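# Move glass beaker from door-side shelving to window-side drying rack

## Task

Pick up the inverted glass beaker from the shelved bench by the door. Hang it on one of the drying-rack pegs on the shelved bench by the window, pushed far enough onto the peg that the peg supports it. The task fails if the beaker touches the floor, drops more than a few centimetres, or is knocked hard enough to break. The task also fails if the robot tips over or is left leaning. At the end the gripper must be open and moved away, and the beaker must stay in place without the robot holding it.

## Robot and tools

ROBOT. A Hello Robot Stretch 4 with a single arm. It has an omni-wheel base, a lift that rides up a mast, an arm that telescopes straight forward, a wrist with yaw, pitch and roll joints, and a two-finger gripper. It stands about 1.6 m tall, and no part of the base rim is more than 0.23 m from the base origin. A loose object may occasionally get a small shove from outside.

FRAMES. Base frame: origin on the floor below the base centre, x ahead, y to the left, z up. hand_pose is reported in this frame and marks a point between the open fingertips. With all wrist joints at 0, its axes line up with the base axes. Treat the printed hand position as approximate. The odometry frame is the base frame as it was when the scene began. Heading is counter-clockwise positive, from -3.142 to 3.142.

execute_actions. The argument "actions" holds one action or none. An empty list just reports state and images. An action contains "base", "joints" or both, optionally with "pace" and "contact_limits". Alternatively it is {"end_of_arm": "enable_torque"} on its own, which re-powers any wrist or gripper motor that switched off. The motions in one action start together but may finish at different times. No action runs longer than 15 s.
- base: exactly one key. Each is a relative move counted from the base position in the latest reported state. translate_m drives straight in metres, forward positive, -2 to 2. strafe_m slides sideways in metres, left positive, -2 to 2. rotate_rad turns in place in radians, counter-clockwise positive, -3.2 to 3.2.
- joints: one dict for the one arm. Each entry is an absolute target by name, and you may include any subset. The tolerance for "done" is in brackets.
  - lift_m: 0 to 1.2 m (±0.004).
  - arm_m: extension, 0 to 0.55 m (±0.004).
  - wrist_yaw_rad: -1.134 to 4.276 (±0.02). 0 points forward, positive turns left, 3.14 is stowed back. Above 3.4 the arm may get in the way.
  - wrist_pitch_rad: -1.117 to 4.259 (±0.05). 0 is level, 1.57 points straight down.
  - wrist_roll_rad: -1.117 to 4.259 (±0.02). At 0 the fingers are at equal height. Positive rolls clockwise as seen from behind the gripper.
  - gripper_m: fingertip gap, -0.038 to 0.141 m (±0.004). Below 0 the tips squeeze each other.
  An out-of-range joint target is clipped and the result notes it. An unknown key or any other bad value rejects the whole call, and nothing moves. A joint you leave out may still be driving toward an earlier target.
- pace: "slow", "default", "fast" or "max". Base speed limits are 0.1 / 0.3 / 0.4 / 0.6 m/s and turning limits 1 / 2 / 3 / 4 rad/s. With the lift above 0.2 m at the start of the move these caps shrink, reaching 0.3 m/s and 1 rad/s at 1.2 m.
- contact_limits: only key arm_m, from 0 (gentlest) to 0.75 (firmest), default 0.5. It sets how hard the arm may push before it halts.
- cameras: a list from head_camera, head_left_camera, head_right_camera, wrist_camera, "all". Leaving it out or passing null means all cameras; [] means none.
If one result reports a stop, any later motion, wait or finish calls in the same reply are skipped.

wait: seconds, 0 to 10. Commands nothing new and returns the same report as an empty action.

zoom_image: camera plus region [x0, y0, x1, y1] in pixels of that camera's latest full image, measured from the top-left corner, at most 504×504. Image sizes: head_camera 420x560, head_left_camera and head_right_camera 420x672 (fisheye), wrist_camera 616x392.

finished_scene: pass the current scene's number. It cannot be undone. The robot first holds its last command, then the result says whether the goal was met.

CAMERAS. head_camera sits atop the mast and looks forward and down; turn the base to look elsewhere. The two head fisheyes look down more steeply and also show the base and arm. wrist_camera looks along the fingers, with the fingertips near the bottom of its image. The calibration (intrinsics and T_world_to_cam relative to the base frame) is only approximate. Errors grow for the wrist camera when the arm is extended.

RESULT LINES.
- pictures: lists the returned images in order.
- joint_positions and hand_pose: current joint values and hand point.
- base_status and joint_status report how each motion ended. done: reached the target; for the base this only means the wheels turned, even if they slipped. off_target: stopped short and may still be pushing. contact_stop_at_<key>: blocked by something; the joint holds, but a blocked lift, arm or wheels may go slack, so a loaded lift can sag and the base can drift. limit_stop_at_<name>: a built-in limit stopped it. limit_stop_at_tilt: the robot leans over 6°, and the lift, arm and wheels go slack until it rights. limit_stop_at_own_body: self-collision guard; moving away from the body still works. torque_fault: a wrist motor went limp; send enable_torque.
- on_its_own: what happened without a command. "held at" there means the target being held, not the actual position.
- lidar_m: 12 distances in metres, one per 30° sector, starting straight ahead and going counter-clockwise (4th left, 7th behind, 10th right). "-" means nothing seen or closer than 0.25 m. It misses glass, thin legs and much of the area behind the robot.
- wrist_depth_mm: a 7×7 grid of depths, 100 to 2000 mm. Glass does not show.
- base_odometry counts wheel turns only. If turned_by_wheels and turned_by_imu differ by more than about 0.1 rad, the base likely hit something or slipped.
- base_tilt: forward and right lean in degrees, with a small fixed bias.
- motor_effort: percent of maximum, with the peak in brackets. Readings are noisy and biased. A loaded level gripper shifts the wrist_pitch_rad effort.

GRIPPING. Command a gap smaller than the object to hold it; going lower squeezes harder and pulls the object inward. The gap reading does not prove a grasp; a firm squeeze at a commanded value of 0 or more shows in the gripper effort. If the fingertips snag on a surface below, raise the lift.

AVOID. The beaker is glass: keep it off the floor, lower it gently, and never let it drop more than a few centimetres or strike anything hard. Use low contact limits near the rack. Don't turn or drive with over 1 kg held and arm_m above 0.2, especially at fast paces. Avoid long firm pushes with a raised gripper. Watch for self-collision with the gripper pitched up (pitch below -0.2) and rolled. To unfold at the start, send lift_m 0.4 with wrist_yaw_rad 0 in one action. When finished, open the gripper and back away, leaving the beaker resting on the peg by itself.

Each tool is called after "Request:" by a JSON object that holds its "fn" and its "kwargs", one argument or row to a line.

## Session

Request:
{"fn": "execute_actions", "kwargs": {
  "actions": []
}}

Scene clock: 0.00 s.
base_odometry: x=+0.000 y=+0.000 heading=+0.000 (m, m, rad; odometry frame)
turned_by_wheels: +0.000 (rad since the last result)
turned_by_imu: +0.000 (rad since the last result)
base_tilt: forward=-0.7 right=-0.5 (deg)
lidar_m: 1.86 1.15 1.13 1.31 1.53 1.50 1.80 1.50 1.51 1.74 1.60 1.61
base_status: not commanded
joint_positions: lift_m=+0.271 arm_m=+0.002 wrist_yaw_rad=+3.069 wrist_pitch_rad=-0.009 wrist_roll_rad=+0.004 gripper_m=+0.057
joint_status: not commanded
motor_effort: lift_m=+20 arm_m=+0 wrist_yaw_rad=+1 wrist_pitch_rad=-5 wrist_roll_rad=+1 gripper_m=-3 wheel_0=+0 wheel_1=+0 wheel_2=+0 (%)
hand_pose: x=-0.1081 y=+0.1081 z=+0.4513 quat_wxyz=(+0.036, +0.005, +0.002, +0.999) (m; base frame)
wrist_depth_mm: 140 142 - - - - 1863 / - 141 - - - - 1430 / 105 137 237 - - - 1921 / 114 141 297 - - - 1983 / 139 1618 - - - - 1921 / 1430 1618 196 1808 196 1618 1618 / 1229 1138 1118 136 1118 1008 1060
pictures: head_camera, head_left_camera, head_right_camera, wrist_camera
camera_calibration (this result's frames):
wrist_camera: T_world_to_cam=[[0.0397508, 0.997895, -0.0512478, -0.0724438], [-0.0467108, -0.0493764, -0.997687, 0.512661], [-0.998117, 0.0420527, 0.0446497, 0.0937136], [0, 0, 0, 1]] pos_world=[0.120364, 0.0936637, 0.503578]
Images, in order (width x height): head_camera 420x560, head_left_camera 420x672, head_right_camera 420x672, wrist_camera 616x392.

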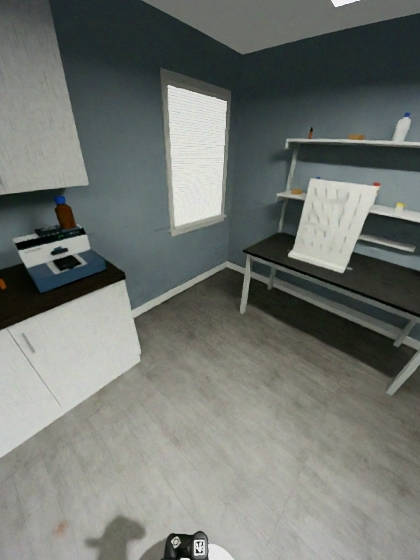

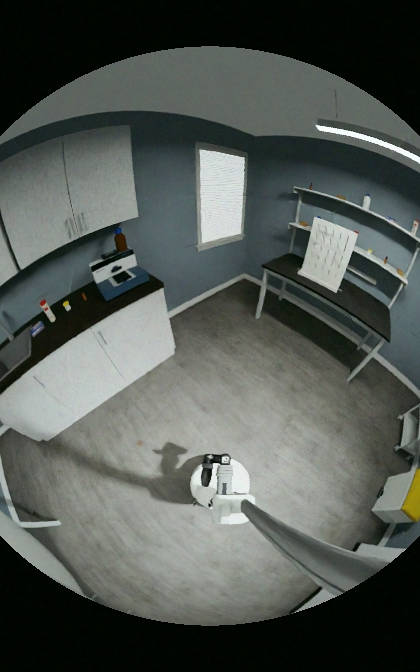

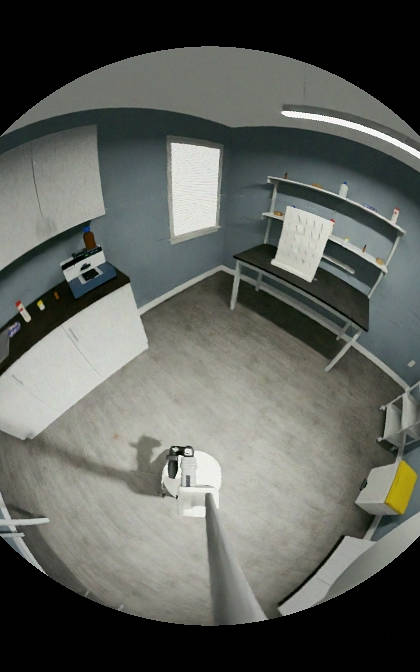

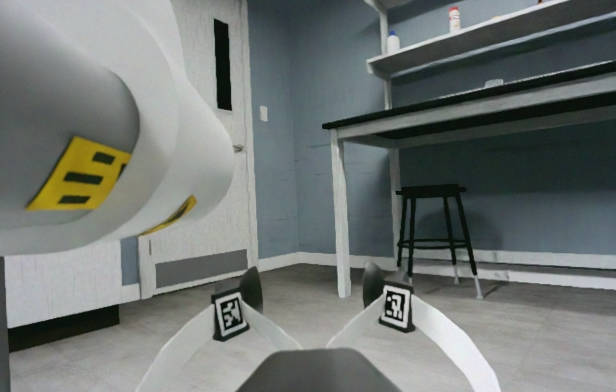

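Request:
{"fn": "execute_actions", "kwargs": {
  "actions": [
    {"base":{"rotate_rad":2.37},"joints":{"lift_m":1.0,"wrist_yaw_rad":0,"wrist_pitch_rad":0.3,"gripper_m":0.14},"pace":"fast"}
  ],
  "cameras": ["wrist_camera","head_camera"]
}}

Scene clock: 5.57 s.
base_odometry: x=+0.000 y=+0.000 heading=+2.370 (m, m, rad; odometry frame)
turned_by_wheels: +2.370 (rad since the last result)
turned_by_imu: +2.352 (rad since the last result)
base_tilt: forward=-0.7 right=-0.5 (deg)
lidar_m: 1.51 1.57 1.57 1.51 1.56 1.71 1.63 1.70 1.17 1.12 1.21 1.59
base_status: done
joint_positions: lift_m=+1.000 arm_m=+0.002 wrist_yaw_rad=+0.000 wrist_pitch_rad=+0.302 wrist_roll_rad=+0.004 gripper_m=+0.140
joint_status: all done
motor_effort: lift_m=+21(24) arm_m=-1(1) wrist_yaw_rad=+0(7) wrist_pitch_rad=-5(7) wrist_roll_rad=+0(2) gripper_m=-1(0) wheel_0=+0(8) wheel_1=+1(8) wheel_2=+2(12) (%)
hand_pose: x=+0.4487 y=-0.0874 z=+1.0922 quat_wxyz=(+0.989, +0.002, +0.150, +0.000) (m; base frame)
wrist_depth_mm: 1863 1921 1863 1921 1863 1921 1921 / - - 1921 1921 - - - / - - - 1983 - - - / 1430 1430 - - - - - / - - - - - - - / - 1983 1863 - 1808 210 1983 / 1661 1661 1708 135 1576 1537 1576
pictures: head_camera, wrist_camera
camera_calibration (this result's frames):
wrist_camera: T_world_to_cam=[[0.0157014, -0.998144, -0.0588346, -0.0219644], [-0.264356, 0.052604, -0.962989, 1.23712], [0.964297, 0.0306735, -0.26304, 0.0836737], [0, 0, 0, 1]] pos_world=[0.246698, -0.0895674, 1.21205]
Images, in order (width x height): head_camera 420x560, wrist_camera 616x392.

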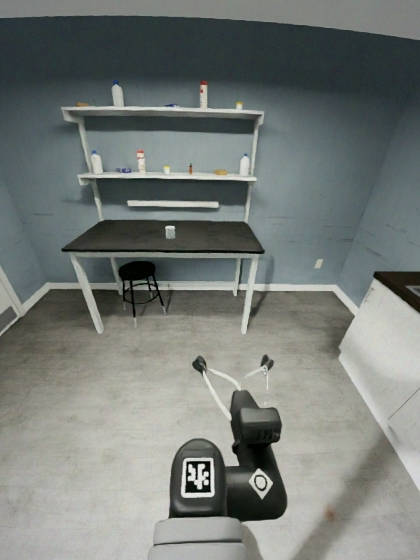

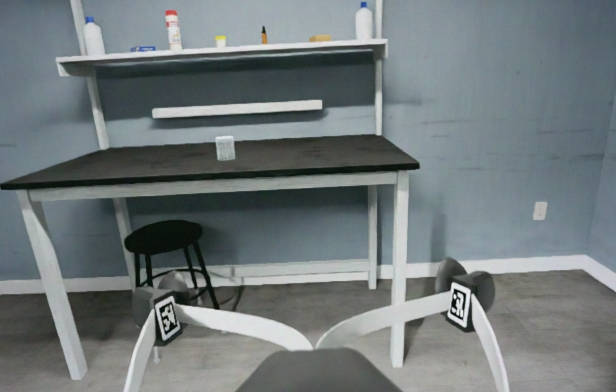

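Request:
{"fn": "execute_actions", "kwargs": {
  "actions": [
    {"base":{"strafe_m":0.35},"pace":"max"}
  ],
  "cameras": []
}}

Request:
{"fn": "execute_actions", "kwargs": {
  "actions": [
    {"base":{"translate_m":1.05},"joints":{"arm_m":0.2,"wrist_pitch_rad":0.7,"lift_m":1.03},"pace":"max"}
  ],
  "cameras": ["wrist_camera","head_camera"]
}}

Scene clock: 13.70 s.
base_odometry: x=-0.244 y=-0.251 heading=+2.370 (m, m, rad; odometry frame)
turned_by_wheels: +0.000 (rad since the last result)
turned_by_imu: +0.000 (rad since the last result)
base_tilt: forward=-0.7 right=-0.4 (deg)
lidar_m: 1.49 1.58 1.22 1.13 1.26 1.68 1.64 1.70 1.55 1.47 1.54 1.60
base_status: done
joint_positions: lift_m=+1.000 arm_m=+0.002 wrist_yaw_rad=+0.000 wrist_pitch_rad=+0.302 wrist_roll_rad=+0.004 gripper_m=+0.140
joint_status: not commanded
motor_effort: lift_m=+21(21) arm_m=-1(1) wrist_yaw_rad=+1(1) wrist_pitch_rad=-5(5) wrist_roll_rad=+1(1) gripper_m=+0(0) wheel_0=+2(10) wheel_1=-2(10) wheel_2=+1(1) (%)
hand_pose: x=+0.4487 y=-0.0874 z=+1.0922 quat_wxyz=(+0.989, +0.002, +0.150, +0.000) (m; base frame)
wrist_depth_mm: 1863 1863 1863 1921 1863 1863 1921 / - - 1983 - - - - / - - - 1921 1808 - - / - 1397 - - - - - / - - - - - - - / - 1921 1863 - 1921 211 1921 / 1708 1618 1661 135 1618 1576 1618
pictures: none
No camera images: the call's "cameras" was empty. Leave "cameras" out to get every camera's image.

Scene clock: 18.10 s.
base_odometry: x=-0.997 y=+0.481 heading=+2.370 (m, m, rad; odometry frame)
turned_by_wheels: +0.000 (rad since the last result)
turned_by_imu: -0.005 (rad since the last result)
base_tilt: forward=-0.7 right=-0.5 (deg)
lidar_m: 0.46 0.48 0.68 1.41 1.21 1.65 3.42 2.17 1.54 1.48 0.69 0.50
base_status: done
joint_positions: lift_m=+1.030 arm_m=+0.199 wrist_yaw_rad=+0.000 wrist_pitch_rad=+0.702 wrist_roll_rad=+0.004 gripper_m=+0.140
joint_status: all done
motor_effort: lift_m=+21(23) arm_m=+7(6) wrist_yaw_rad=+1(3) wrist_pitch_rad=-4(7) wrist_roll_rad=+1(0) gripper_m=+0(1) wheel_0=+1(8) wheel_1=+0(7) wheel_2=+0(11) (%)
hand_pose: x=+0.5900 y=-0.0874 z=+1.0219 quat_wxyz=(+0.939, +0.002, +0.344, -0.001) (m; base frame)
wrist_depth_mm: 778 788 788 798 798 798 798 / 759 741 732 699 691 676 661 / 585 569 559 549 544 530 525 / 477 469 459 452 449 442 433 / 399 394 392 384 379 375 368 / 343 324 320 332 315 211 324 / 301 293 298 135 293 286 286
pictures: head_camera, wrist_camera
camera_calibration (this result's frames):
wrist_camera: T_world_to_cam=[[-0.00845028, -0.998147, -0.0602583, -0.0126332], [-0.618073, 0.0525845, -0.78436, 1.23293], [0.786075, 0.030616, -0.617372, 0.396111], [0, 0, 0, 1]] pos_world=[0.45056, -0.08957, 1.21085]
Images, in order (width x height): head_camera 420x560, wrist_camera 616x392.

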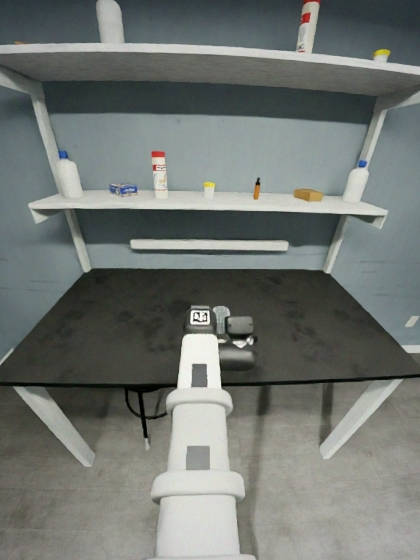

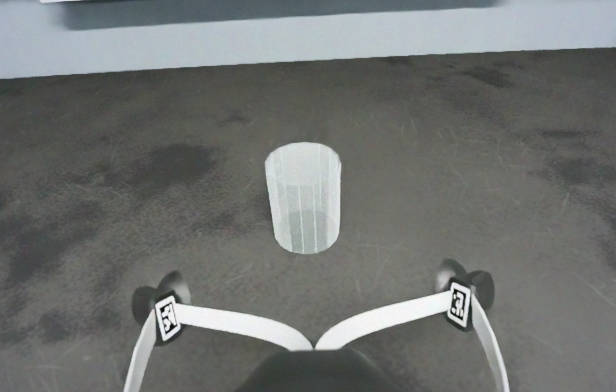

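Request:
{"fn": "execute_actions", "kwargs": {
  "actions": [
    {"base":{"strafe_m":0.01},"joints":{"lift_m":0.99,"arm_m":0.34}}
  ],
  "cameras": ["wrist_camera"]
}}

Scene clock: 22.43 s.
base_odometry: x=-1.004 y=+0.474 heading=+2.370 (m, m, rad; odometry frame)
turned_by_wheels: +0.000 (rad since the last result)
turned_by_imu: +0.000 (rad since the last result)
base_tilt: forward=-0.7 right=-0.5 (deg)
lidar_m: 0.46 0.49 0.70 1.40 1.21 1.68 3.42 2.18 1.57 1.48 0.71 0.48
base_status: done
joint_positions: lift_m=+0.990 arm_m=+0.339 wrist_yaw_rad=+0.000 wrist_pitch_rad=+0.702 wrist_roll_rad=+0.004 gripper_m=+0.140
joint_status: all done
motor_effort: lift_m=+17(19) arm_m=+7(6) wrist_yaw_rad=+1(2) wrist_pitch_rad=-4(4) wrist_roll_rad=+0(0) gripper_m=-1(1) wheel_0=-2(5) wheel_1=-1(5) wheel_2=-1(1) (%)
hand_pose: x=+0.7300 y=-0.0874 z=+0.9822 quat_wxyz=(+0.939, +0.002, +0.344, -0.001) (m; base frame)
wrist_depth_mm: 647 654 661 661 661 668 668 / 654 640 621 609 591 580 569 / 508 492 480 473 466 459 452 / 410 404 394 392 384 377 375 / 343 340 334 330 327 322 320 / 298 279 277 286 271 211 278 / 259 252 257 135 252 247 247
pictures: wrist_camera
camera_calibration (this result's frames):
wrist_camera: T_world_to_cam=[[-0.00840216, -0.998147, -0.0602582, -0.013869], [-0.618093, 0.0525539, -0.784346, 1.28827], [0.78606, 0.030655, -0.61739, 0.261597], [0, 0, 0, 1]] pos_world=[0.59052, -0.089566, 1.17112]
Images, in order (width x height): wrist_camera 616x392.

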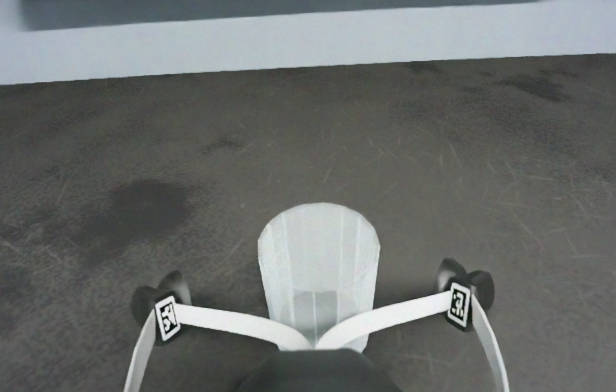

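Request:
{"fn": "execute_actions", "kwargs": {
  "actions": [
    {"joints":{"gripper_m":0.075,"arm_m":0.345}}
  ],
  "cameras": []
}}

Request:
{"fn": "execute_actions", "kwargs": {
  "actions": [
    {"joints":{"gripper_m":0.04},"pace":"slow"}
  ],
  "cameras": []
}}

Request:
{"fn": "execute_actions", "kwargs": {
  "actions": [
    {"joints":{"lift_m":1.02},"pace":"slow"}
  ],
  "cameras": ["wrist_camera"]
}}

Scene clock: 29.03 s.
base_odometry: x=-1.004 y=+0.474 heading=+2.370 (m, m, rad; odometry frame)
turned_by_wheels: +0.000 (rad since the last result)
turned_by_imu: +0.000 (rad since the last result)
base_tilt: forward=-0.7 right=-0.5 (deg)
lidar_m: 0.46 0.48 0.68 1.41 1.20 1.67 3.42 2.18 1.54 1.48 0.70 0.49
base_status: not commanded
joint_positions: lift_m=+0.990 arm_m=+0.344 wrist_yaw_rad=+0.000 wrist_pitch_rad=+0.702 wrist_roll_rad=+0.004 gripper_m=+0.075
joint_status: all done
motor_effort: lift_m=+17(17) arm_m=+7(8) wrist_yaw_rad=+1(1) wrist_pitch_rad=-4(4) wrist_roll_rad=+1(1) gripper_m=+0(1) wheel_0=-2(2) wheel_1=-1(1) wheel_2=-1(1) (%)
hand_pose: x=+0.7350 y=-0.0874 z=+0.9822 quat_wxyz=(+0.939, +0.002, +0.344, -0.001) (m; base frame)
wrist_depth_mm: 640 654 647 661 661 668 668 / 661 634 621 609 591 580 569 / 504 492 480 473 469 459 452 / 410 402 394 392 384 377 375 / 345 340 334 332 327 322 319 / 297 293 207 287 193 281 278 / 260 253 255 136 251 243 247
pictures: none
No camera images: the call's "cameras" was empty. Leave "cameras" out to get every camera's image.

Scene clock: 30.67 s.
base_odometry: x=-1.004 y=+0.474 heading=+2.370 (m, m, rad; odometry frame)
turned_by_wheels: +0.000 (rad since the last result)
turned_by_imu: +0.000 (rad since the last result)
base_tilt: forward=-0.7 right=-0.5 (deg)
lidar_m: 0.46 0.49 0.69 1.41 1.20 1.64 3.42 2.19 1.56 1.50 0.70 0.50
base_status: not commanded
joint_positions: lift_m=+0.990 arm_m=+0.344 wrist_yaw_rad=+0.000 wrist_pitch_rad=+0.702 wrist_roll_rad=+0.004 gripper_m=+0.040
joint_status: all done
motor_effort: lift_m=+18(18) arm_m=+7(7) wrist_yaw_rad=+2(1) wrist_pitch_rad=-6(6) wrist_roll_rad=-1(1) gripper_m=-10(11) wheel_0=-2(2) wheel_1=-1(1) wheel_2=-1(1) (%)
hand_pose: x=+0.7349 y=-0.0874 z=+0.9820 quat_wxyz=(+0.939, +0.002, +0.344, -0.001) (m; base frame)
wrist_depth_mm: 640 647 661 654 661 668 661 / 654 640 615 609 591 574 574 / 504 492 480 473 462 455 449 / 407 399 397 389 382 377 370 / 343 340 334 330 325 320 319 / 297 293 197 287 194 278 276 / 259 251 255 136 250 242 246
pictures: none
No camera images: the call's "cameras" was empty. Leave "cameras" out to get every camera's image.

Scene clock: 31.73 s.
base_odometry: x=-1.004 y=+0.474 heading=+2.370 (m, m, rad; odometry frame)
turned_by_wheels: +0.000 (rad since the last result)
turned_by_imu: +0.000 (rad since the last result)
base_tilt: forward=-0.7 right=-0.5 (deg)
lidar_m: 0.46 0.48 0.66 1.39 1.20 1.65 3.41 2.14 1.58 1.49 0.71 0.49
base_status: not commanded
joint_positions: lift_m=+1.020 arm_m=+0.344 wrist_yaw_rad=+0.000 wrist_pitch_rad=+0.702 wrist_roll_rad=+0.004 gripper_m=+0.040
joint_status: all done
motor_effort: lift_m=+22(22) arm_m=+7(7) wrist_yaw_rad=+1(1) wrist_pitch_rad=-6(6) wrist_roll_rad=+1(1) gripper_m=-12(13) wheel_0=-2(2) wheel_1=-1(1) wheel_2=-1(1) (%)
hand_pose: x=+0.7348 y=-0.0874 z=+1.0116 quat_wxyz=(+0.939, +0.002, +0.344, -0.001) (m; base frame)
wrist_depth_mm: 647 647 647 661 661 661 661 / 699 691 699 668 654 647 627 / 564 549 539 525 517 508 504 / 452 449 436 436 430 421 415 / 387 379 373 368 364 359 353 / 332 327 198 322 195 312 310 / 290 282 286 136 282 271 273
pictures: wrist_camera
camera_calibration (this result's frames):
wrist_camera: T_world_to_cam=[[-0.00852958, -0.998147, -0.0602502, -0.0119876], [-0.6188, 0.0525988, -0.783785, 1.31427], [0.785502, 0.0305975, -0.618102, 0.277069], [0, 0, 0, 1]] pos_world=[0.595528, -0.0895719, 1.20064]
Images, in order (width x height): wrist_camera 616x392.

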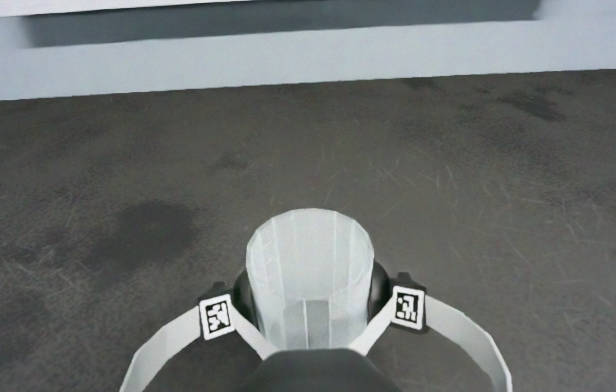

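Request:
{"fn": "execute_actions", "kwargs": {
  "actions": [
    {"base":{"translate_m":-0.3},"joints":{"arm_m":0.005,"wrist_pitch_rad":-0.15}}
  ],
  "cameras": []
}}

Request:
{"fn": "execute_actions", "kwargs": {
  "actions": [
    {"base":{"rotate_rad":-2.73}}
  ],
  "cameras": []
}}

Request:
{"fn": "execute_actions", "kwargs": {
  "actions": [
    {"base":{"translate_m":1.9},"pace":"fast"}
  ],
  "cameras": []
}}

Request:
{"fn": "execute_actions", "kwargs": {
  "actions": [
    {"base":{"rotate_rad":-0.41},"joints":{"lift_m":1.1,"arm_m":0.1}}
  ],
  "cameras": ["wrist_camera","head_camera"]
}}

Scene clock: 37.80 s.
base_odometry: x=-0.789 y=+0.264 heading=+2.370 (m, m, rad; odometry frame)
turned_by_wheels: +0.000 (rad since the last result)
turned_by_imu: +0.002 (rad since the last result)
base_tilt: forward=-0.7 right=-0.5 (deg)
lidar_m: 0.74 0.80 1.64 1.14 1.20 1.72 2.42 2.50 1.60 1.49 1.12 0.82
base_status: done
joint_positions: lift_m=+1.020 arm_m=+0.006 wrist_yaw_rad=+0.000 wrist_pitch_rad=-0.147 wrist_roll_rad=+0.004 gripper_m=+0.040
joint_status: all done
motor_effort: lift_m=+22(22) arm_m=-7(8) wrist_yaw_rad=+2(1) wrist_pitch_rad=-9(14) wrist_roll_rad=+0(1) gripper_m=-11(12) wheel_0=+0(7) wheel_1=-1(6) wheel_2=-2(9) (%)
hand_pose: x=+0.4626 y=-0.0875 z=+1.2402 quat_wxyz=(+0.997, +0.002, -0.073, +0.000) (m; base frame)
wrist_depth_mm: 1499 1464 1499 1464 1499 1430 1464 / 1397 1255 1205 1229 1255 1308 1397 / 1430 1464 1397 1397 1397 1397 1397 / 1397 1366 1366 1397 1366 1336 1366 / 1308 1336 1336 1336 1336 1336 1336 / 1308 1336 198 1308 194 1281 1308 / 1308 1098 1182 136 1098 960 1008
pictures: none
No camera images: the call's "cameras" was empty. Leave "cameras" out to get every camera's image.

Scene clock: 40.87 s.
base_odometry: x=-0.789 y=+0.264 heading=-0.360 (m, m, rad; odometry frame)
turned_by_wheels: -2.730 (rad since the last result)
turned_by_imu: -2.709 (rad since the last result)
base_tilt: forward=-0.7 right=-0.5 (deg)
lidar_m: 2.41 1.63 1.49 1.53 0.84 0.75 0.78 1.01 1.15 1.17 1.51 2.37
base_status: done
joint_positions: lift_m=+1.020 arm_m=+0.006 wrist_yaw_rad=+0.000 wrist_pitch_rad=-0.147 wrist_roll_rad=+0.004 gripper_m=+0.040
joint_status: not commanded
motor_effort: lift_m=+21(22) arm_m=-7(7) wrist_yaw_rad=+1(1) wrist_pitch_rad=-9(9) wrist_roll_rad=+0(1) gripper_m=-10(11) wheel_0=+0(5) wheel_1=+1(5) wheel_2=+2(5) (%)
hand_pose: x=+0.4626 y=-0.0875 z=+1.2402 quat_wxyz=(+0.997, +0.002, -0.073, +0.000) (m; base frame)
wrist_depth_mm: 1808 1808 1921 1921 - 1808 - / - - - - - - - / 1708 - - - - - - / 1708 - - - - - - / - - - - - - - / 1921 - 198 - 194 - - / 1430 - - 136 - - -
pictures: none
No camera images: the call's "cameras" was empty. Leave "cameras" out to get every camera's image.

Scene clock: 47.80 s.
base_odometry: x=+0.990 y=-0.404 heading=-0.360 (m, m, rad; odometry frame)
turned_by_wheels: +0.000 (rad since the last result)
turned_by_imu: -0.009 (rad since the last result)
base_tilt: forward=-0.8 right=-0.5 (deg)
lidar_m: 0.60 0.78 1.38 0.92 0.98 2.09 3.25 2.06 1.87 1.05 0.68 0.61
base_status: done
joint_positions: lift_m=+1.020 arm_m=+0.006 wrist_yaw_rad=+0.000 wrist_pitch_rad=-0.147 wrist_roll_rad=+0.004 gripper_m=+0.040
joint_status: not commanded
motor_effort: lift_m=+21(21) arm_m=-7(7) wrist_yaw_rad=+0(2) wrist_pitch_rad=-9(9) wrist_roll_rad=+1(1) gripper_m=-11(11) wheel_0=-1(6) wheel_1=+0(5) wheel_2=+1(10) (%)
hand_pose: x=+0.4626 y=-0.0874 z=+1.2402 quat_wxyz=(+0.997, +0.002, -0.073, +0.000) (m; base frame)
wrist_depth_mm: 1397 1661 1537 1366 1229 1138 991 / 1366 1661 1499 1281 991 960 960 / 1366 1618 1464 1255 1182 1078 1008 / 1366 1537 1430 1255 691 627 778 / 1336 1576 1430 741 676 627 591 / 1281 1499 197 1205 193 603 585 / 1308 1430 1336 136 634 603 574
pictures: none
No camera images: the call's "cameras" was empty. Leave "cameras" out to get every camera's image.

Scene clock: 49.13 s.
base_odometry: x=+0.990 y=-0.404 heading=-0.770 (m, m, rad; odometry frame)
turned_by_wheels: -0.410 (rad since the last result)
turned_by_imu: -0.407 (rad since the last result)
base_tilt: forward=-0.7 right=-0.5 (deg)
lidar_m: 0.60 0.65 1.42 1.37 0.90 1.12 3.23 2.73 2.04 1.83 0.91 0.64
base_status: done
joint_positions: lift_m=+1.100 arm_m=+0.099 wrist_yaw_rad=+0.000 wrist_pitch_rad=-0.147 wrist_roll_rad=+0.004 gripper_m=+0.040
joint_status: all done
motor_effort: lift_m=+22(25) arm_m=+7(8) wrist_yaw_rad=+2(0) wrist_pitch_rad=-9(9) wrist_roll_rad=+0(1) gripper_m=-11(11) wheel_0=+1(6) wheel_1=+0(6) wheel_2=-1(7) (%)
hand_pose: x=+0.5550 y=-0.0874 z=+1.3202 quat_wxyz=(+0.997, +0.002, -0.073, +0.000) (m; base frame)
wrist_depth_mm: 1182 1205 1205 1229 1182 1182 1182 / 1182 1160 1160 1160 1182 1160 1078 / 946 991 1042 1078 1118 1118 1078 / 1118 1118 1118 1098 1118 1118 1118 / 1042 609 615 621 1098 1098 1098 / 788 591 198 609 194 831 991 / 976 574 585 136 1042 1025 1060
pictures: head_camera, wrist_camera
camera_calibration (this result's frames):
wrist_camera: T_world_to_cam=[[0.039486, -0.998149, -0.0462493, -0.0400945], [0.17964, 0.0526225, -0.982324, 1.26384], [0.98294, 0.0304798, 0.181386, -0.555979], [0, 0, 0, 1]] pos_world=[0.321041, -0.0895804, 1.34049]
Images, in order (width x height): head_camera 420x560, wrist_camera 616x392.

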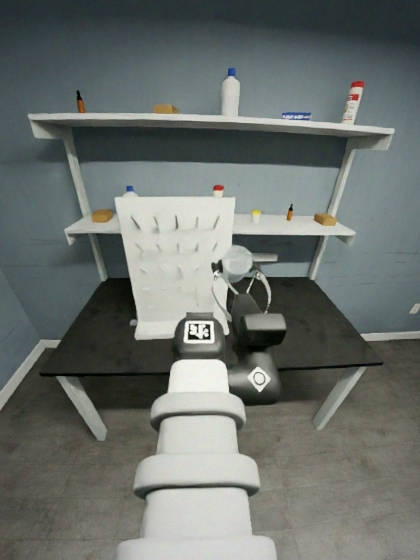

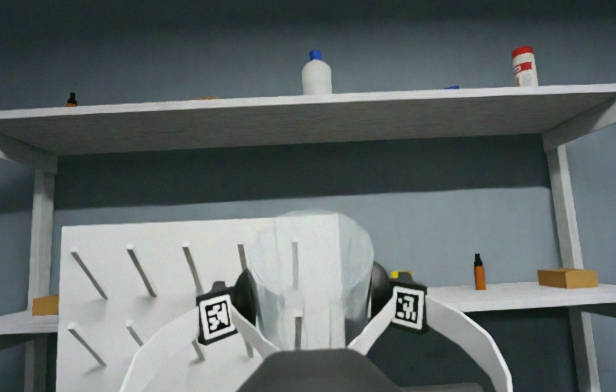

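Request:
{"fn": "execute_actions", "kwargs": {
  "actions": [
    {"base":{"rotate_rad":0.04},"joints":{"arm_m":0.27,"lift_m":1.07}}
  ],
  "cameras": ["wrist_camera"]
}}

Scene clock: 55.57 s.
base_odometry: x=+0.990 y=-0.404 heading=-0.730 (m, m, rad; odometry frame)
turned_by_wheels: +0.040 (rad since the last result)
turned_by_imu: +0.040 (rad since the last result)
base_tilt: forward=-0.7 right=-0.5 (deg)
lidar_m: 0.60 0.66 1.40 1.39 0.90 1.14 2.94 2.77 2.06 1.81 0.86 0.63
base_status: done
joint_positions: lift_m=+1.070 arm_m=+0.269 wrist_yaw_rad=+0.000 wrist_pitch_rad=-0.147 wrist_roll_rad=+0.004 gripper_m=+0.040
joint_status: all done
motor_effort: lift_m=+18(22) arm_m=+7(8) wrist_yaw_rad=+1(2) wrist_pitch_rad=-9(9) wrist_roll_rad=+1(1) gripper_m=-11(10) wheel_0=-1(2) wheel_1=+0(4) wheel_2=+1(3) (%)
hand_pose: x=+0.7250 y=-0.0874 z=+1.2905 quat_wxyz=(+0.997, +0.002, -0.073, +0.000) (m; base frame)
wrist_depth_mm: 1042 1025 1025 768 991 676 691 / 732 750 759 788 809 831 831 / 976 976 960 946 960 931 931 / 452 459 455 459 946 917 917 / 442 445 445 452 904 904 891 / 436 439 198 439 194 621 854 / 427 424 427 136 866 854 866
pictures: wrist_camera
camera_calibration (this result's frames):
wrist_camera: T_world_to_cam=[[0.0397111, -0.99814, -0.0462509, -0.0482768], [0.179586, 0.0526632, -0.982332, 1.20418], [0.98294, 0.0307035, 0.181343, -0.717657], [0, 0, 0, 1]] pos_world=[0.491076, -0.0895687, 1.31082]
Images, in order (width x height): wrist_camera 616x392.

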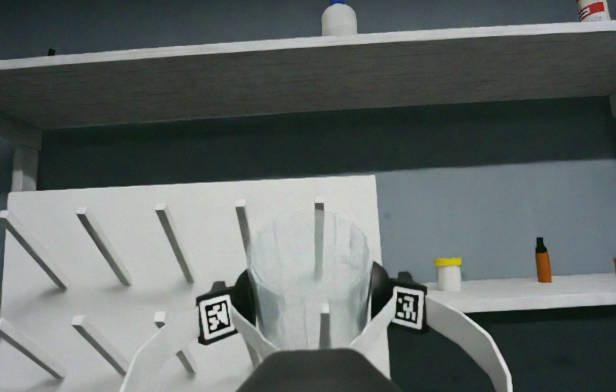

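Request:
{"fn": "execute_actions", "kwargs": {
  "actions": [
    {"base":{"strafe_m":-0.008},"joints":{"lift_m":1.095,"arm_m":0.29}}
  ],
  "cameras": []
}}

Request:
{"fn": "execute_actions", "kwargs": {
  "actions": [
    {"joints":{"arm_m":0.327,"lift_m":1.089},"pace":"slow","contact_limits":{"arm_m":0.2}}
  ],
  "cameras": ["wrist_camera"]
}}

Request:
{"fn": "execute_actions", "kwargs": {
  "actions": [
    {"joints":{"arm_m":0.352,"lift_m":1.068},"pace":"slow","contact_limits":{"arm_m":0.2}}
  ],
  "cameras": ["wrist_camera"]
}}

Scene clock: 65.03 s.
base_odometry: x=+0.984 y=-0.410 heading=-0.730 (m, m, rad; odometry frame)
turned_by_wheels: +0.000 (rad since the last result)
turned_by_imu: +0.000 (rad since the last result)
base_tilt: forward=-0.7 right=-0.5 (deg)
lidar_m: 0.60 0.66 1.41 1.39 0.90 1.16 2.97 2.78 2.05 1.81 0.87 0.63
base_status: done
joint_positions: lift_m=+1.095 arm_m=+0.289 wrist_yaw_rad=+0.000 wrist_pitch_rad=-0.147 wrist_roll_rad=+0.004 gripper_m=+0.040
joint_status: all done
motor_effort: lift_m=+22(23) arm_m=+7(6) wrist_yaw_rad=+2(1) wrist_pitch_rad=-9(9) wrist_roll_rad=+0(1) gripper_m=-11(11) wheel_0=-1(7) wheel_1=-1(4) wheel_2=+0(2) (%)
hand_pose: x=+0.7450 y=-0.0874 z=+1.3151 quat_wxyz=(+0.997, +0.002, -0.073, +0.000) (m; base frame)
wrist_depth_mm: 1025 991 991 976 991 960 778 / 715 691 715 732 750 778 778 / 917 946 931 946 931 917 904 / 891 946 931 442 917 891 878 / 427 427 430 430 891 878 878 / 415 418 198 421 194 640 715 / 404 402 410 136 854 842 842
pictures: none
No camera images: the call's "cameras" was empty. Leave "cameras" out to get every camera's image.

Scene clock: 66.53 s.
base_odometry: x=+0.984 y=-0.410 heading=-0.730 (m, m, rad; odometry frame)
turned_by_wheels: +0.000 (rad since the last result)
turned_by_imu: +0.000 (rad since the last result)
base_tilt: forward=-0.7 right=-0.5 (deg)
lidar_m: 0.60 0.65 1.39 1.38 0.90 1.19 2.95 2.77 2.02 1.82 0.88 0.62
base_status: not commanded
joint_positions: lift_m=+1.089 arm_m=+0.326 wrist_yaw_rad=+0.000 wrist_pitch_rad=-0.147 wrist_roll_rad=+0.004 gripper_m=+0.040
joint_status: all done
motor_effort: lift_m=+18(21) arm_m=+7(6) wrist_yaw_rad=+1(1) wrist_pitch_rad=-9(9) wrist_roll_rad=+1(0) gripper_m=-12(11) wheel_0=+0(1) wheel_1=-1(1) wheel_2=+0(0) (%)
contact_limits: arm_m 0.2
hand_pose: x=+0.7820 y=-0.0874 z=+1.3095 quat_wxyz=(+0.997, +0.002, -0.073, +0.000) (m; base frame)
wrist_depth_mm: 976 960 946 699 634 647 621 / 691 707 723 741 768 778 788 / 931 917 917 904 891 904 866 / 842 402 402 404 866 866 854 / 387 389 394 394 842 842 854 / 382 382 198 384 194 603 668 / 373 370 375 136 809 809 809
pictures: wrist_camera
camera_calibration (this result's frames):
wrist_camera: T_world_to_cam=[[0.0396071, -0.998144, -0.046252, -0.0496064], [0.179564, 0.0526447, -0.982337, 1.21266], [0.982949, 0.0306023, 0.181316, -0.777092], [0, 0, 0, 1]] pos_world=[0.548056, -0.089574, 1.32985]
Images, in order (width x height): wrist_camera 616x392.

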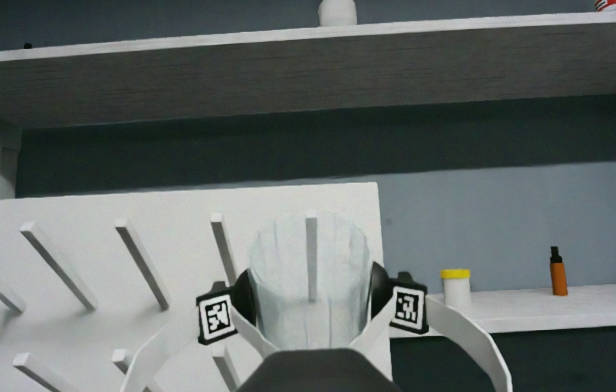

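Scene clock: 67.83 s.
base_odometry: x=+0.984 y=-0.410 heading=-0.730 (m, m, rad; odometry frame)
turned_by_wheels: +0.000 (rad since the last result)
turned_by_imu: +0.000 (rad since the last result)
base_tilt: forward=-0.7 right=-0.5 (deg)
lidar_m: 0.58 0.63 1.40 1.37 0.91 1.15 2.95 2.78 2.03 1.79 0.86 0.64
base_status: not commanded
joint_positions: lift_m=+1.068 arm_m=+0.351 wrist_yaw_rad=+0.000 wrist_pitch_rad=-0.147 wrist_roll_rad=+0.004 gripper_m=+0.040
joint_status: all done
motor_effort: lift_m=+18(16) arm_m=+7(7) wrist_yaw_rad=+2(0) wrist_pitch_rad=-9(9) wrist_roll_rad=-1(0) gripper_m=-10(11) wheel_0=-1(1) wheel_1=-1(1) wheel_2=+0(0) (%)
contact_limits: arm_m 0.2
hand_pose: x=+0.8070 y=-0.0874 z=+1.2885 quat_wxyz=(+0.997, +0.002, -0.073, +0.000) (m; base frame)
wrist_depth_mm: 615 621 615 615 597 621 627 / 732 750 768 778 809 831 854 / 904 891 878 878 866 878 854 / 375 375 377 379 842 842 831 / 364 368 368 368 809 820 809 / 359 359 197 362 195 564 668 / 349 286 351 136 798 788 788
pictures: wrist_camera
camera_calibration (this result's frames):
wrist_camera: T_world_to_cam=[[0.0395959, -0.998145, -0.0462521, -0.0515621], [0.179564, 0.0526428, -0.982337, 1.18754], [0.982949, 0.0305913, 0.181315, -0.797862], [0, 0, 0, 1]] pos_world=[0.573059, -0.0895745, 1.30885]
Images, in order (width x height): wrist_camera 616x392.

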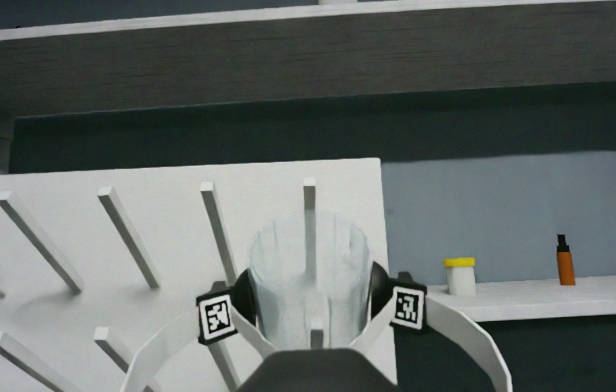

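Request:
{"fn": "execute_actions", "kwargs": {
  "actions": [
    {"joints":{"arm_m":0.372,"lift_m":1.044},"pace":"slow","contact_limits":{"arm_m":0.2}}
  ],
  "cameras": []
}}

Request:
{"fn": "execute_actions", "kwargs": {
  "actions": [
    {"joints":{"arm_m":0.392,"lift_m":1.02},"pace":"slow","contact_limits":{"arm_m":0.2}}
  ],
  "cameras": ["wrist_camera"]
}}

Scene clock: 72.40 s.
base_odometry: x=+0.984 y=-0.410 heading=-0.730 (m, m, rad; odometry frame)
turned_by_wheels: +0.000 (rad since the last result)
turned_by_imu: +0.000 (rad since the last result)
base_tilt: forward=-0.7 right=-0.5 (deg)
lidar_m: 0.60 0.67 1.40 1.37 0.90 1.14 2.99 2.77 2.04 1.78 0.87 0.64
base_status: not commanded
joint_positions: lift_m=+1.044 arm_m=+0.371 wrist_yaw_rad=+0.000 wrist_pitch_rad=-0.147 wrist_roll_rad=+0.004 gripper_m=+0.040
joint_status: all done
motor_effort: lift_m=+18(18) arm_m=+7(7) wrist_yaw_rad=+1(2) wrist_pitch_rad=-9(9) wrist_roll_rad=+1(1) gripper_m=-11(11) wheel_0=-1(1) wheel_1=-1(1) wheel_2=+0(0) (%)
contact_limits: arm_m 0.2
hand_pose: x=+0.8270 y=-0.0874 z=+1.2645 quat_wxyz=(+0.997, +0.002, -0.073, +0.000) (m; base frame)
wrist_depth_mm: 603 615 621 634 640 654 661 / 778 809 831 842 866 854 842 / 878 866 364 364 831 842 831 / 353 353 355 357 809 831 820 / 345 345 349 349 798 809 798 / 340 340 198 340 193 539 778 / 330 330 332 136 768 759 759
pictures: none
No camera images: the call's "cameras" was empty. Leave "cameras" out to get every camera's image.

Scene clock: 73.57 s.
base_odometry: x=+0.984 y=-0.410 heading=-0.730 (m, m, rad; odometry frame)
turned_by_wheels: +0.000 (rad since the last result)
turned_by_imu: +0.000 (rad since the last result)
base_tilt: forward=-0.7 right=-0.5 (deg)
lidar_m: 0.58 0.65 1.42 1.37 0.91 1.15 2.97 2.77 2.04 1.83 0.86 0.66
base_status: not commanded
joint_positions: lift_m=+1.020 arm_m=+0.391 wrist_yaw_rad=+0.000 wrist_pitch_rad=-0.147 wrist_roll_rad=+0.004 gripper_m=+0.040
joint_status: all done
motor_effort: lift_m=+18(18) arm_m=+7(8) wrist_yaw_rad=+1(2) wrist_pitch_rad=-9(9) wrist_roll_rad=+1(0) gripper_m=-11(10) wheel_0=-1(1) wheel_1=-1(1) wheel_2=+0(0) (%)
contact_limits: arm_m 0.2
hand_pose: x=+0.8470 y=-0.0874 z=+1.2405 quat_wxyz=(+0.997, +0.002, -0.073, +0.000) (m; base frame)
wrist_depth_mm: 627 647 654 668 691 699 715 / 820 866 809 854 842 842 831 / 340 343 343 345 820 820 809 / 332 334 336 336 798 798 809 / 325 327 329 330 336 654 627 / 319 320 197 322 194 768 778 / 312 312 312 136 759 750 741
pictures: wrist_camera
camera_calibration (this result's frames):
wrist_camera: T_world_to_cam=[[0.0395863, -0.998145, -0.0462521, -0.055361], [0.179564, 0.052641, -0.982337, 1.1332], [0.98295, 0.0305819, 0.181314, -0.828473], [0, 0, 0, 1]] pos_world=[0.613057, -0.089575, 1.26084]
Images, in order (width x height): wrist_camera 616x392.

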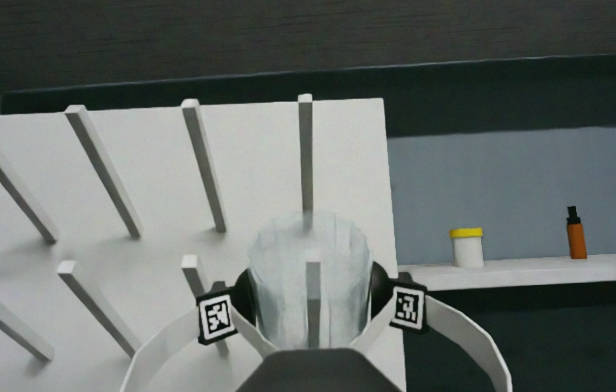

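Request:
{"fn": "execute_actions", "kwargs": {
  "actions": [
    {"joints":{"lift_m":1.01},"pace":"slow"}
  ],
  "cameras": []
}}

Request:
{"fn": "execute_actions", "kwargs": {
  "actions": [
    {"joints":{"gripper_m":0.088},"pace":"slow"}
  ],
  "cameras": ["wrist_camera"]
}}

Request:
{"fn": "execute_actions", "kwargs": {
  "actions": [
    {"joints":{"arm_m":0.01}}
  ],
  "cameras": ["wrist_camera","head_camera"]
}}

Scene clock: 78.53 s.
base_odometry: x=+0.984 y=-0.410 heading=-0.730 (m, m, rad; odometry frame)
turned_by_wheels: +0.000 (rad since the last result)
turned_by_imu: +0.000 (rad since the last result)
base_tilt: forward=-0.7 right=-0.5 (deg)
lidar_m: 0.60 0.66 1.41 1.38 0.89 1.16 2.96 2.77 2.05 1.80 0.90 0.64
base_status: not commanded
joint_positions: lift_m=+1.010 arm_m=+0.391 wrist_yaw_rad=+0.000 wrist_pitch_rad=-0.147 wrist_roll_rad=+0.004 gripper_m=+0.040
joint_status: all done
motor_effort: lift_m=+17(15) arm_m=+7(7) wrist_yaw_rad=+2(1) wrist_pitch_rad=-8(9) wrist_roll_rad=+1(0) gripper_m=-10(12) wheel_0=-1(0) wheel_1=-1(1) wheel_2=+0(0) (%)
hand_pose: x=+0.8470 y=-0.0874 z=+1.2307 quat_wxyz=(+0.997, +0.002, -0.073, +0.000) (m; base frame)
wrist_depth_mm: 640 654 676 691 699 715 723 / 788 809 798 809 854 842 831 / 342 342 343 347 820 820 820 / 332 334 334 338 809 798 788 / 327 329 329 327 336 591 640 / 319 320 198 324 194 768 768 / 314 314 315 136 750 741 759
pictures: none
No camera images: the call's "cameras" was empty. Leave "cameras" out to get every camera's image.

Scene clock: 80.60 s.
base_odometry: x=+0.984 y=-0.410 heading=-0.730 (m, m, rad; odometry frame)
turned_by_wheels: +0.000 (rad since the last result)
turned_by_imu: +0.000 (rad since the last result)
base_tilt: forward=-0.7 right=-0.5 (deg)
lidar_m: 0.61 0.66 1.38 1.40 0.92 1.15 2.98 2.76 2.04 1.80 0.86 0.64
base_status: not commanded
joint_positions: lift_m=+1.010 arm_m=+0.391 wrist_yaw_rad=+0.000 wrist_pitch_rad=-0.148 wrist_roll_rad=+0.004 gripper_m=+0.088
joint_status: all done
motor_effort: lift_m=+17(17) arm_m=+7(7) wrist_yaw_rad=+0(1) wrist_pitch_rad=-6(8) wrist_roll_rad=+0(0) gripper_m=+0(8) wheel_0=+0(1) wheel_1=-1(1) wheel_2=+0(0) (%)
hand_pose: x=+0.8470 y=-0.0874 z=+1.2308 quat_wxyz=(+0.997, +0.002, -0.074, +0.000) (m; base frame)
wrist_depth_mm: 640 661 668 683 699 715 723 / 798 820 798 809 842 842 831 / 342 340 343 345 820 820 820 / 334 336 334 336 809 809 788 / 325 329 329 332 334 591 640 / 320 319 198 324 199 759 759 / 310 312 312 136 741 750 750
pictures: wrist_camera
camera_calibration (this result's frames):
wrist_camera: T_world_to_cam=[[0.0396109, -0.998146, -0.0462144, -0.0558812], [0.180511, 0.0526379, -0.982164, 1.12267], [0.982775, 0.0305622, 0.182261, -0.8277], [0, 0, 0, 1]] pos_world=[0.613003, -0.0895761, 1.25092]
Images, in order (width x height): wrist_camera 616x392.

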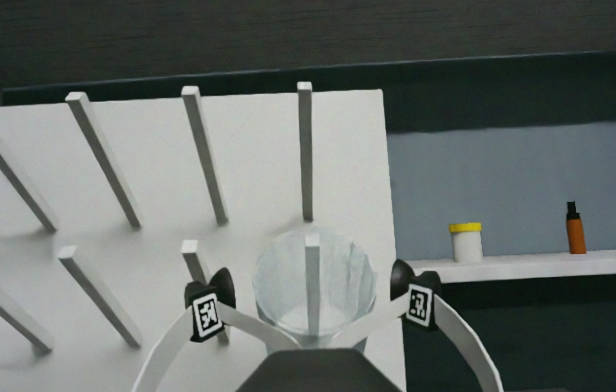

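Scene clock: 82.83 s.
base_odometry: x=+0.984 y=-0.410 heading=-0.730 (m, m, rad; odometry frame)
turned_by_wheels: +0.000 (rad since the last result)
turned_by_imu: +0.000 (rad since the last result)
base_tilt: forward=-0.7 right=-0.5 (deg)
lidar_m: 0.58 0.65 1.41 1.39 0.92 1.16 2.96 2.78 2.05 1.81 0.88 0.62
base_status: not commanded
joint_positions: lift_m=+1.010 arm_m=+0.011 wrist_yaw_rad=+0.000 wrist_pitch_rad=-0.148 wrist_roll_rad=+0.004 gripper_m=+0.088
joint_status: all done
motor_effort: lift_m=+17(17) arm_m=-7(7) wrist_yaw_rad=+2(1) wrist_pitch_rad=-6(7) wrist_roll_rad=+1(2) gripper_m=-1(2) wheel_0=-1(0) wheel_1=-1(1) wheel_2=+0(0) (%)
hand_pose: x=+0.4675 y=-0.0875 z=+1.2309 quat_wxyz=(+0.997, +0.002, -0.074, +0.000) (m; base frame)
wrist_depth_mm: 1308 1308 1308 1281 1308 1255 1255 / 1281 1281 1025 1025 991 1042 976 / 1229 1229 1229 1229 1182 1229 1205 / 1205 715 723 707 1182 1160 1160 / 1205 699 707 707 1160 1160 1078 / 1118 683 197 683 199 1118 1118 / 1160 676 668 136 1078 1098 1098
pictures: head_camera, wrist_camera
camera_calibration (this result's frames):
wrist_camera: T_world_to_cam=[[0.0394729, -0.998152, -0.0462042, -0.0408376], [0.180766, 0.0526106, -0.982118, 1.19106], [0.982734, 0.0304149, 0.182509, -0.455069], [0, 0, 0, 1]] pos_world=[0.23352, -0.0895838, 1.25093]
Images, in order (width x height): head_camera 420x560, wrist_camera 616x392.

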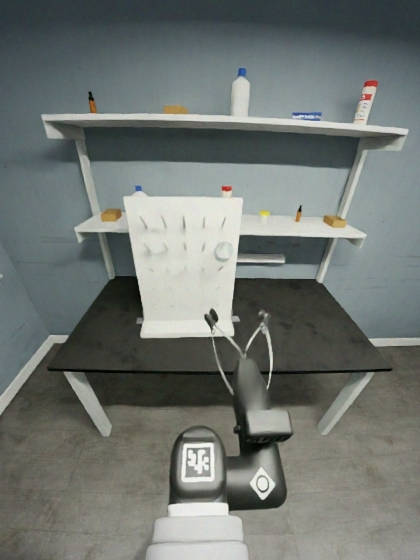

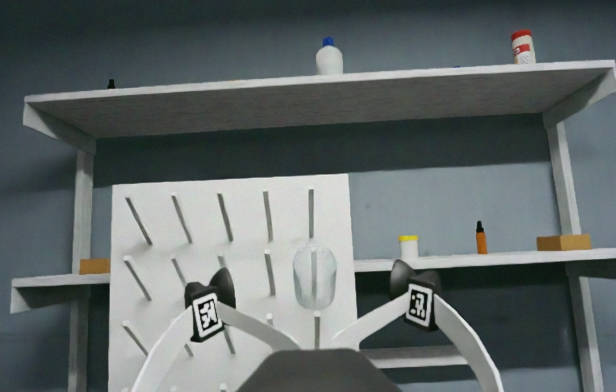

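Request:
{"fn": "finished_scene", "kwargs": {
  "scene": 2
}}

The scene is finished: the task was done.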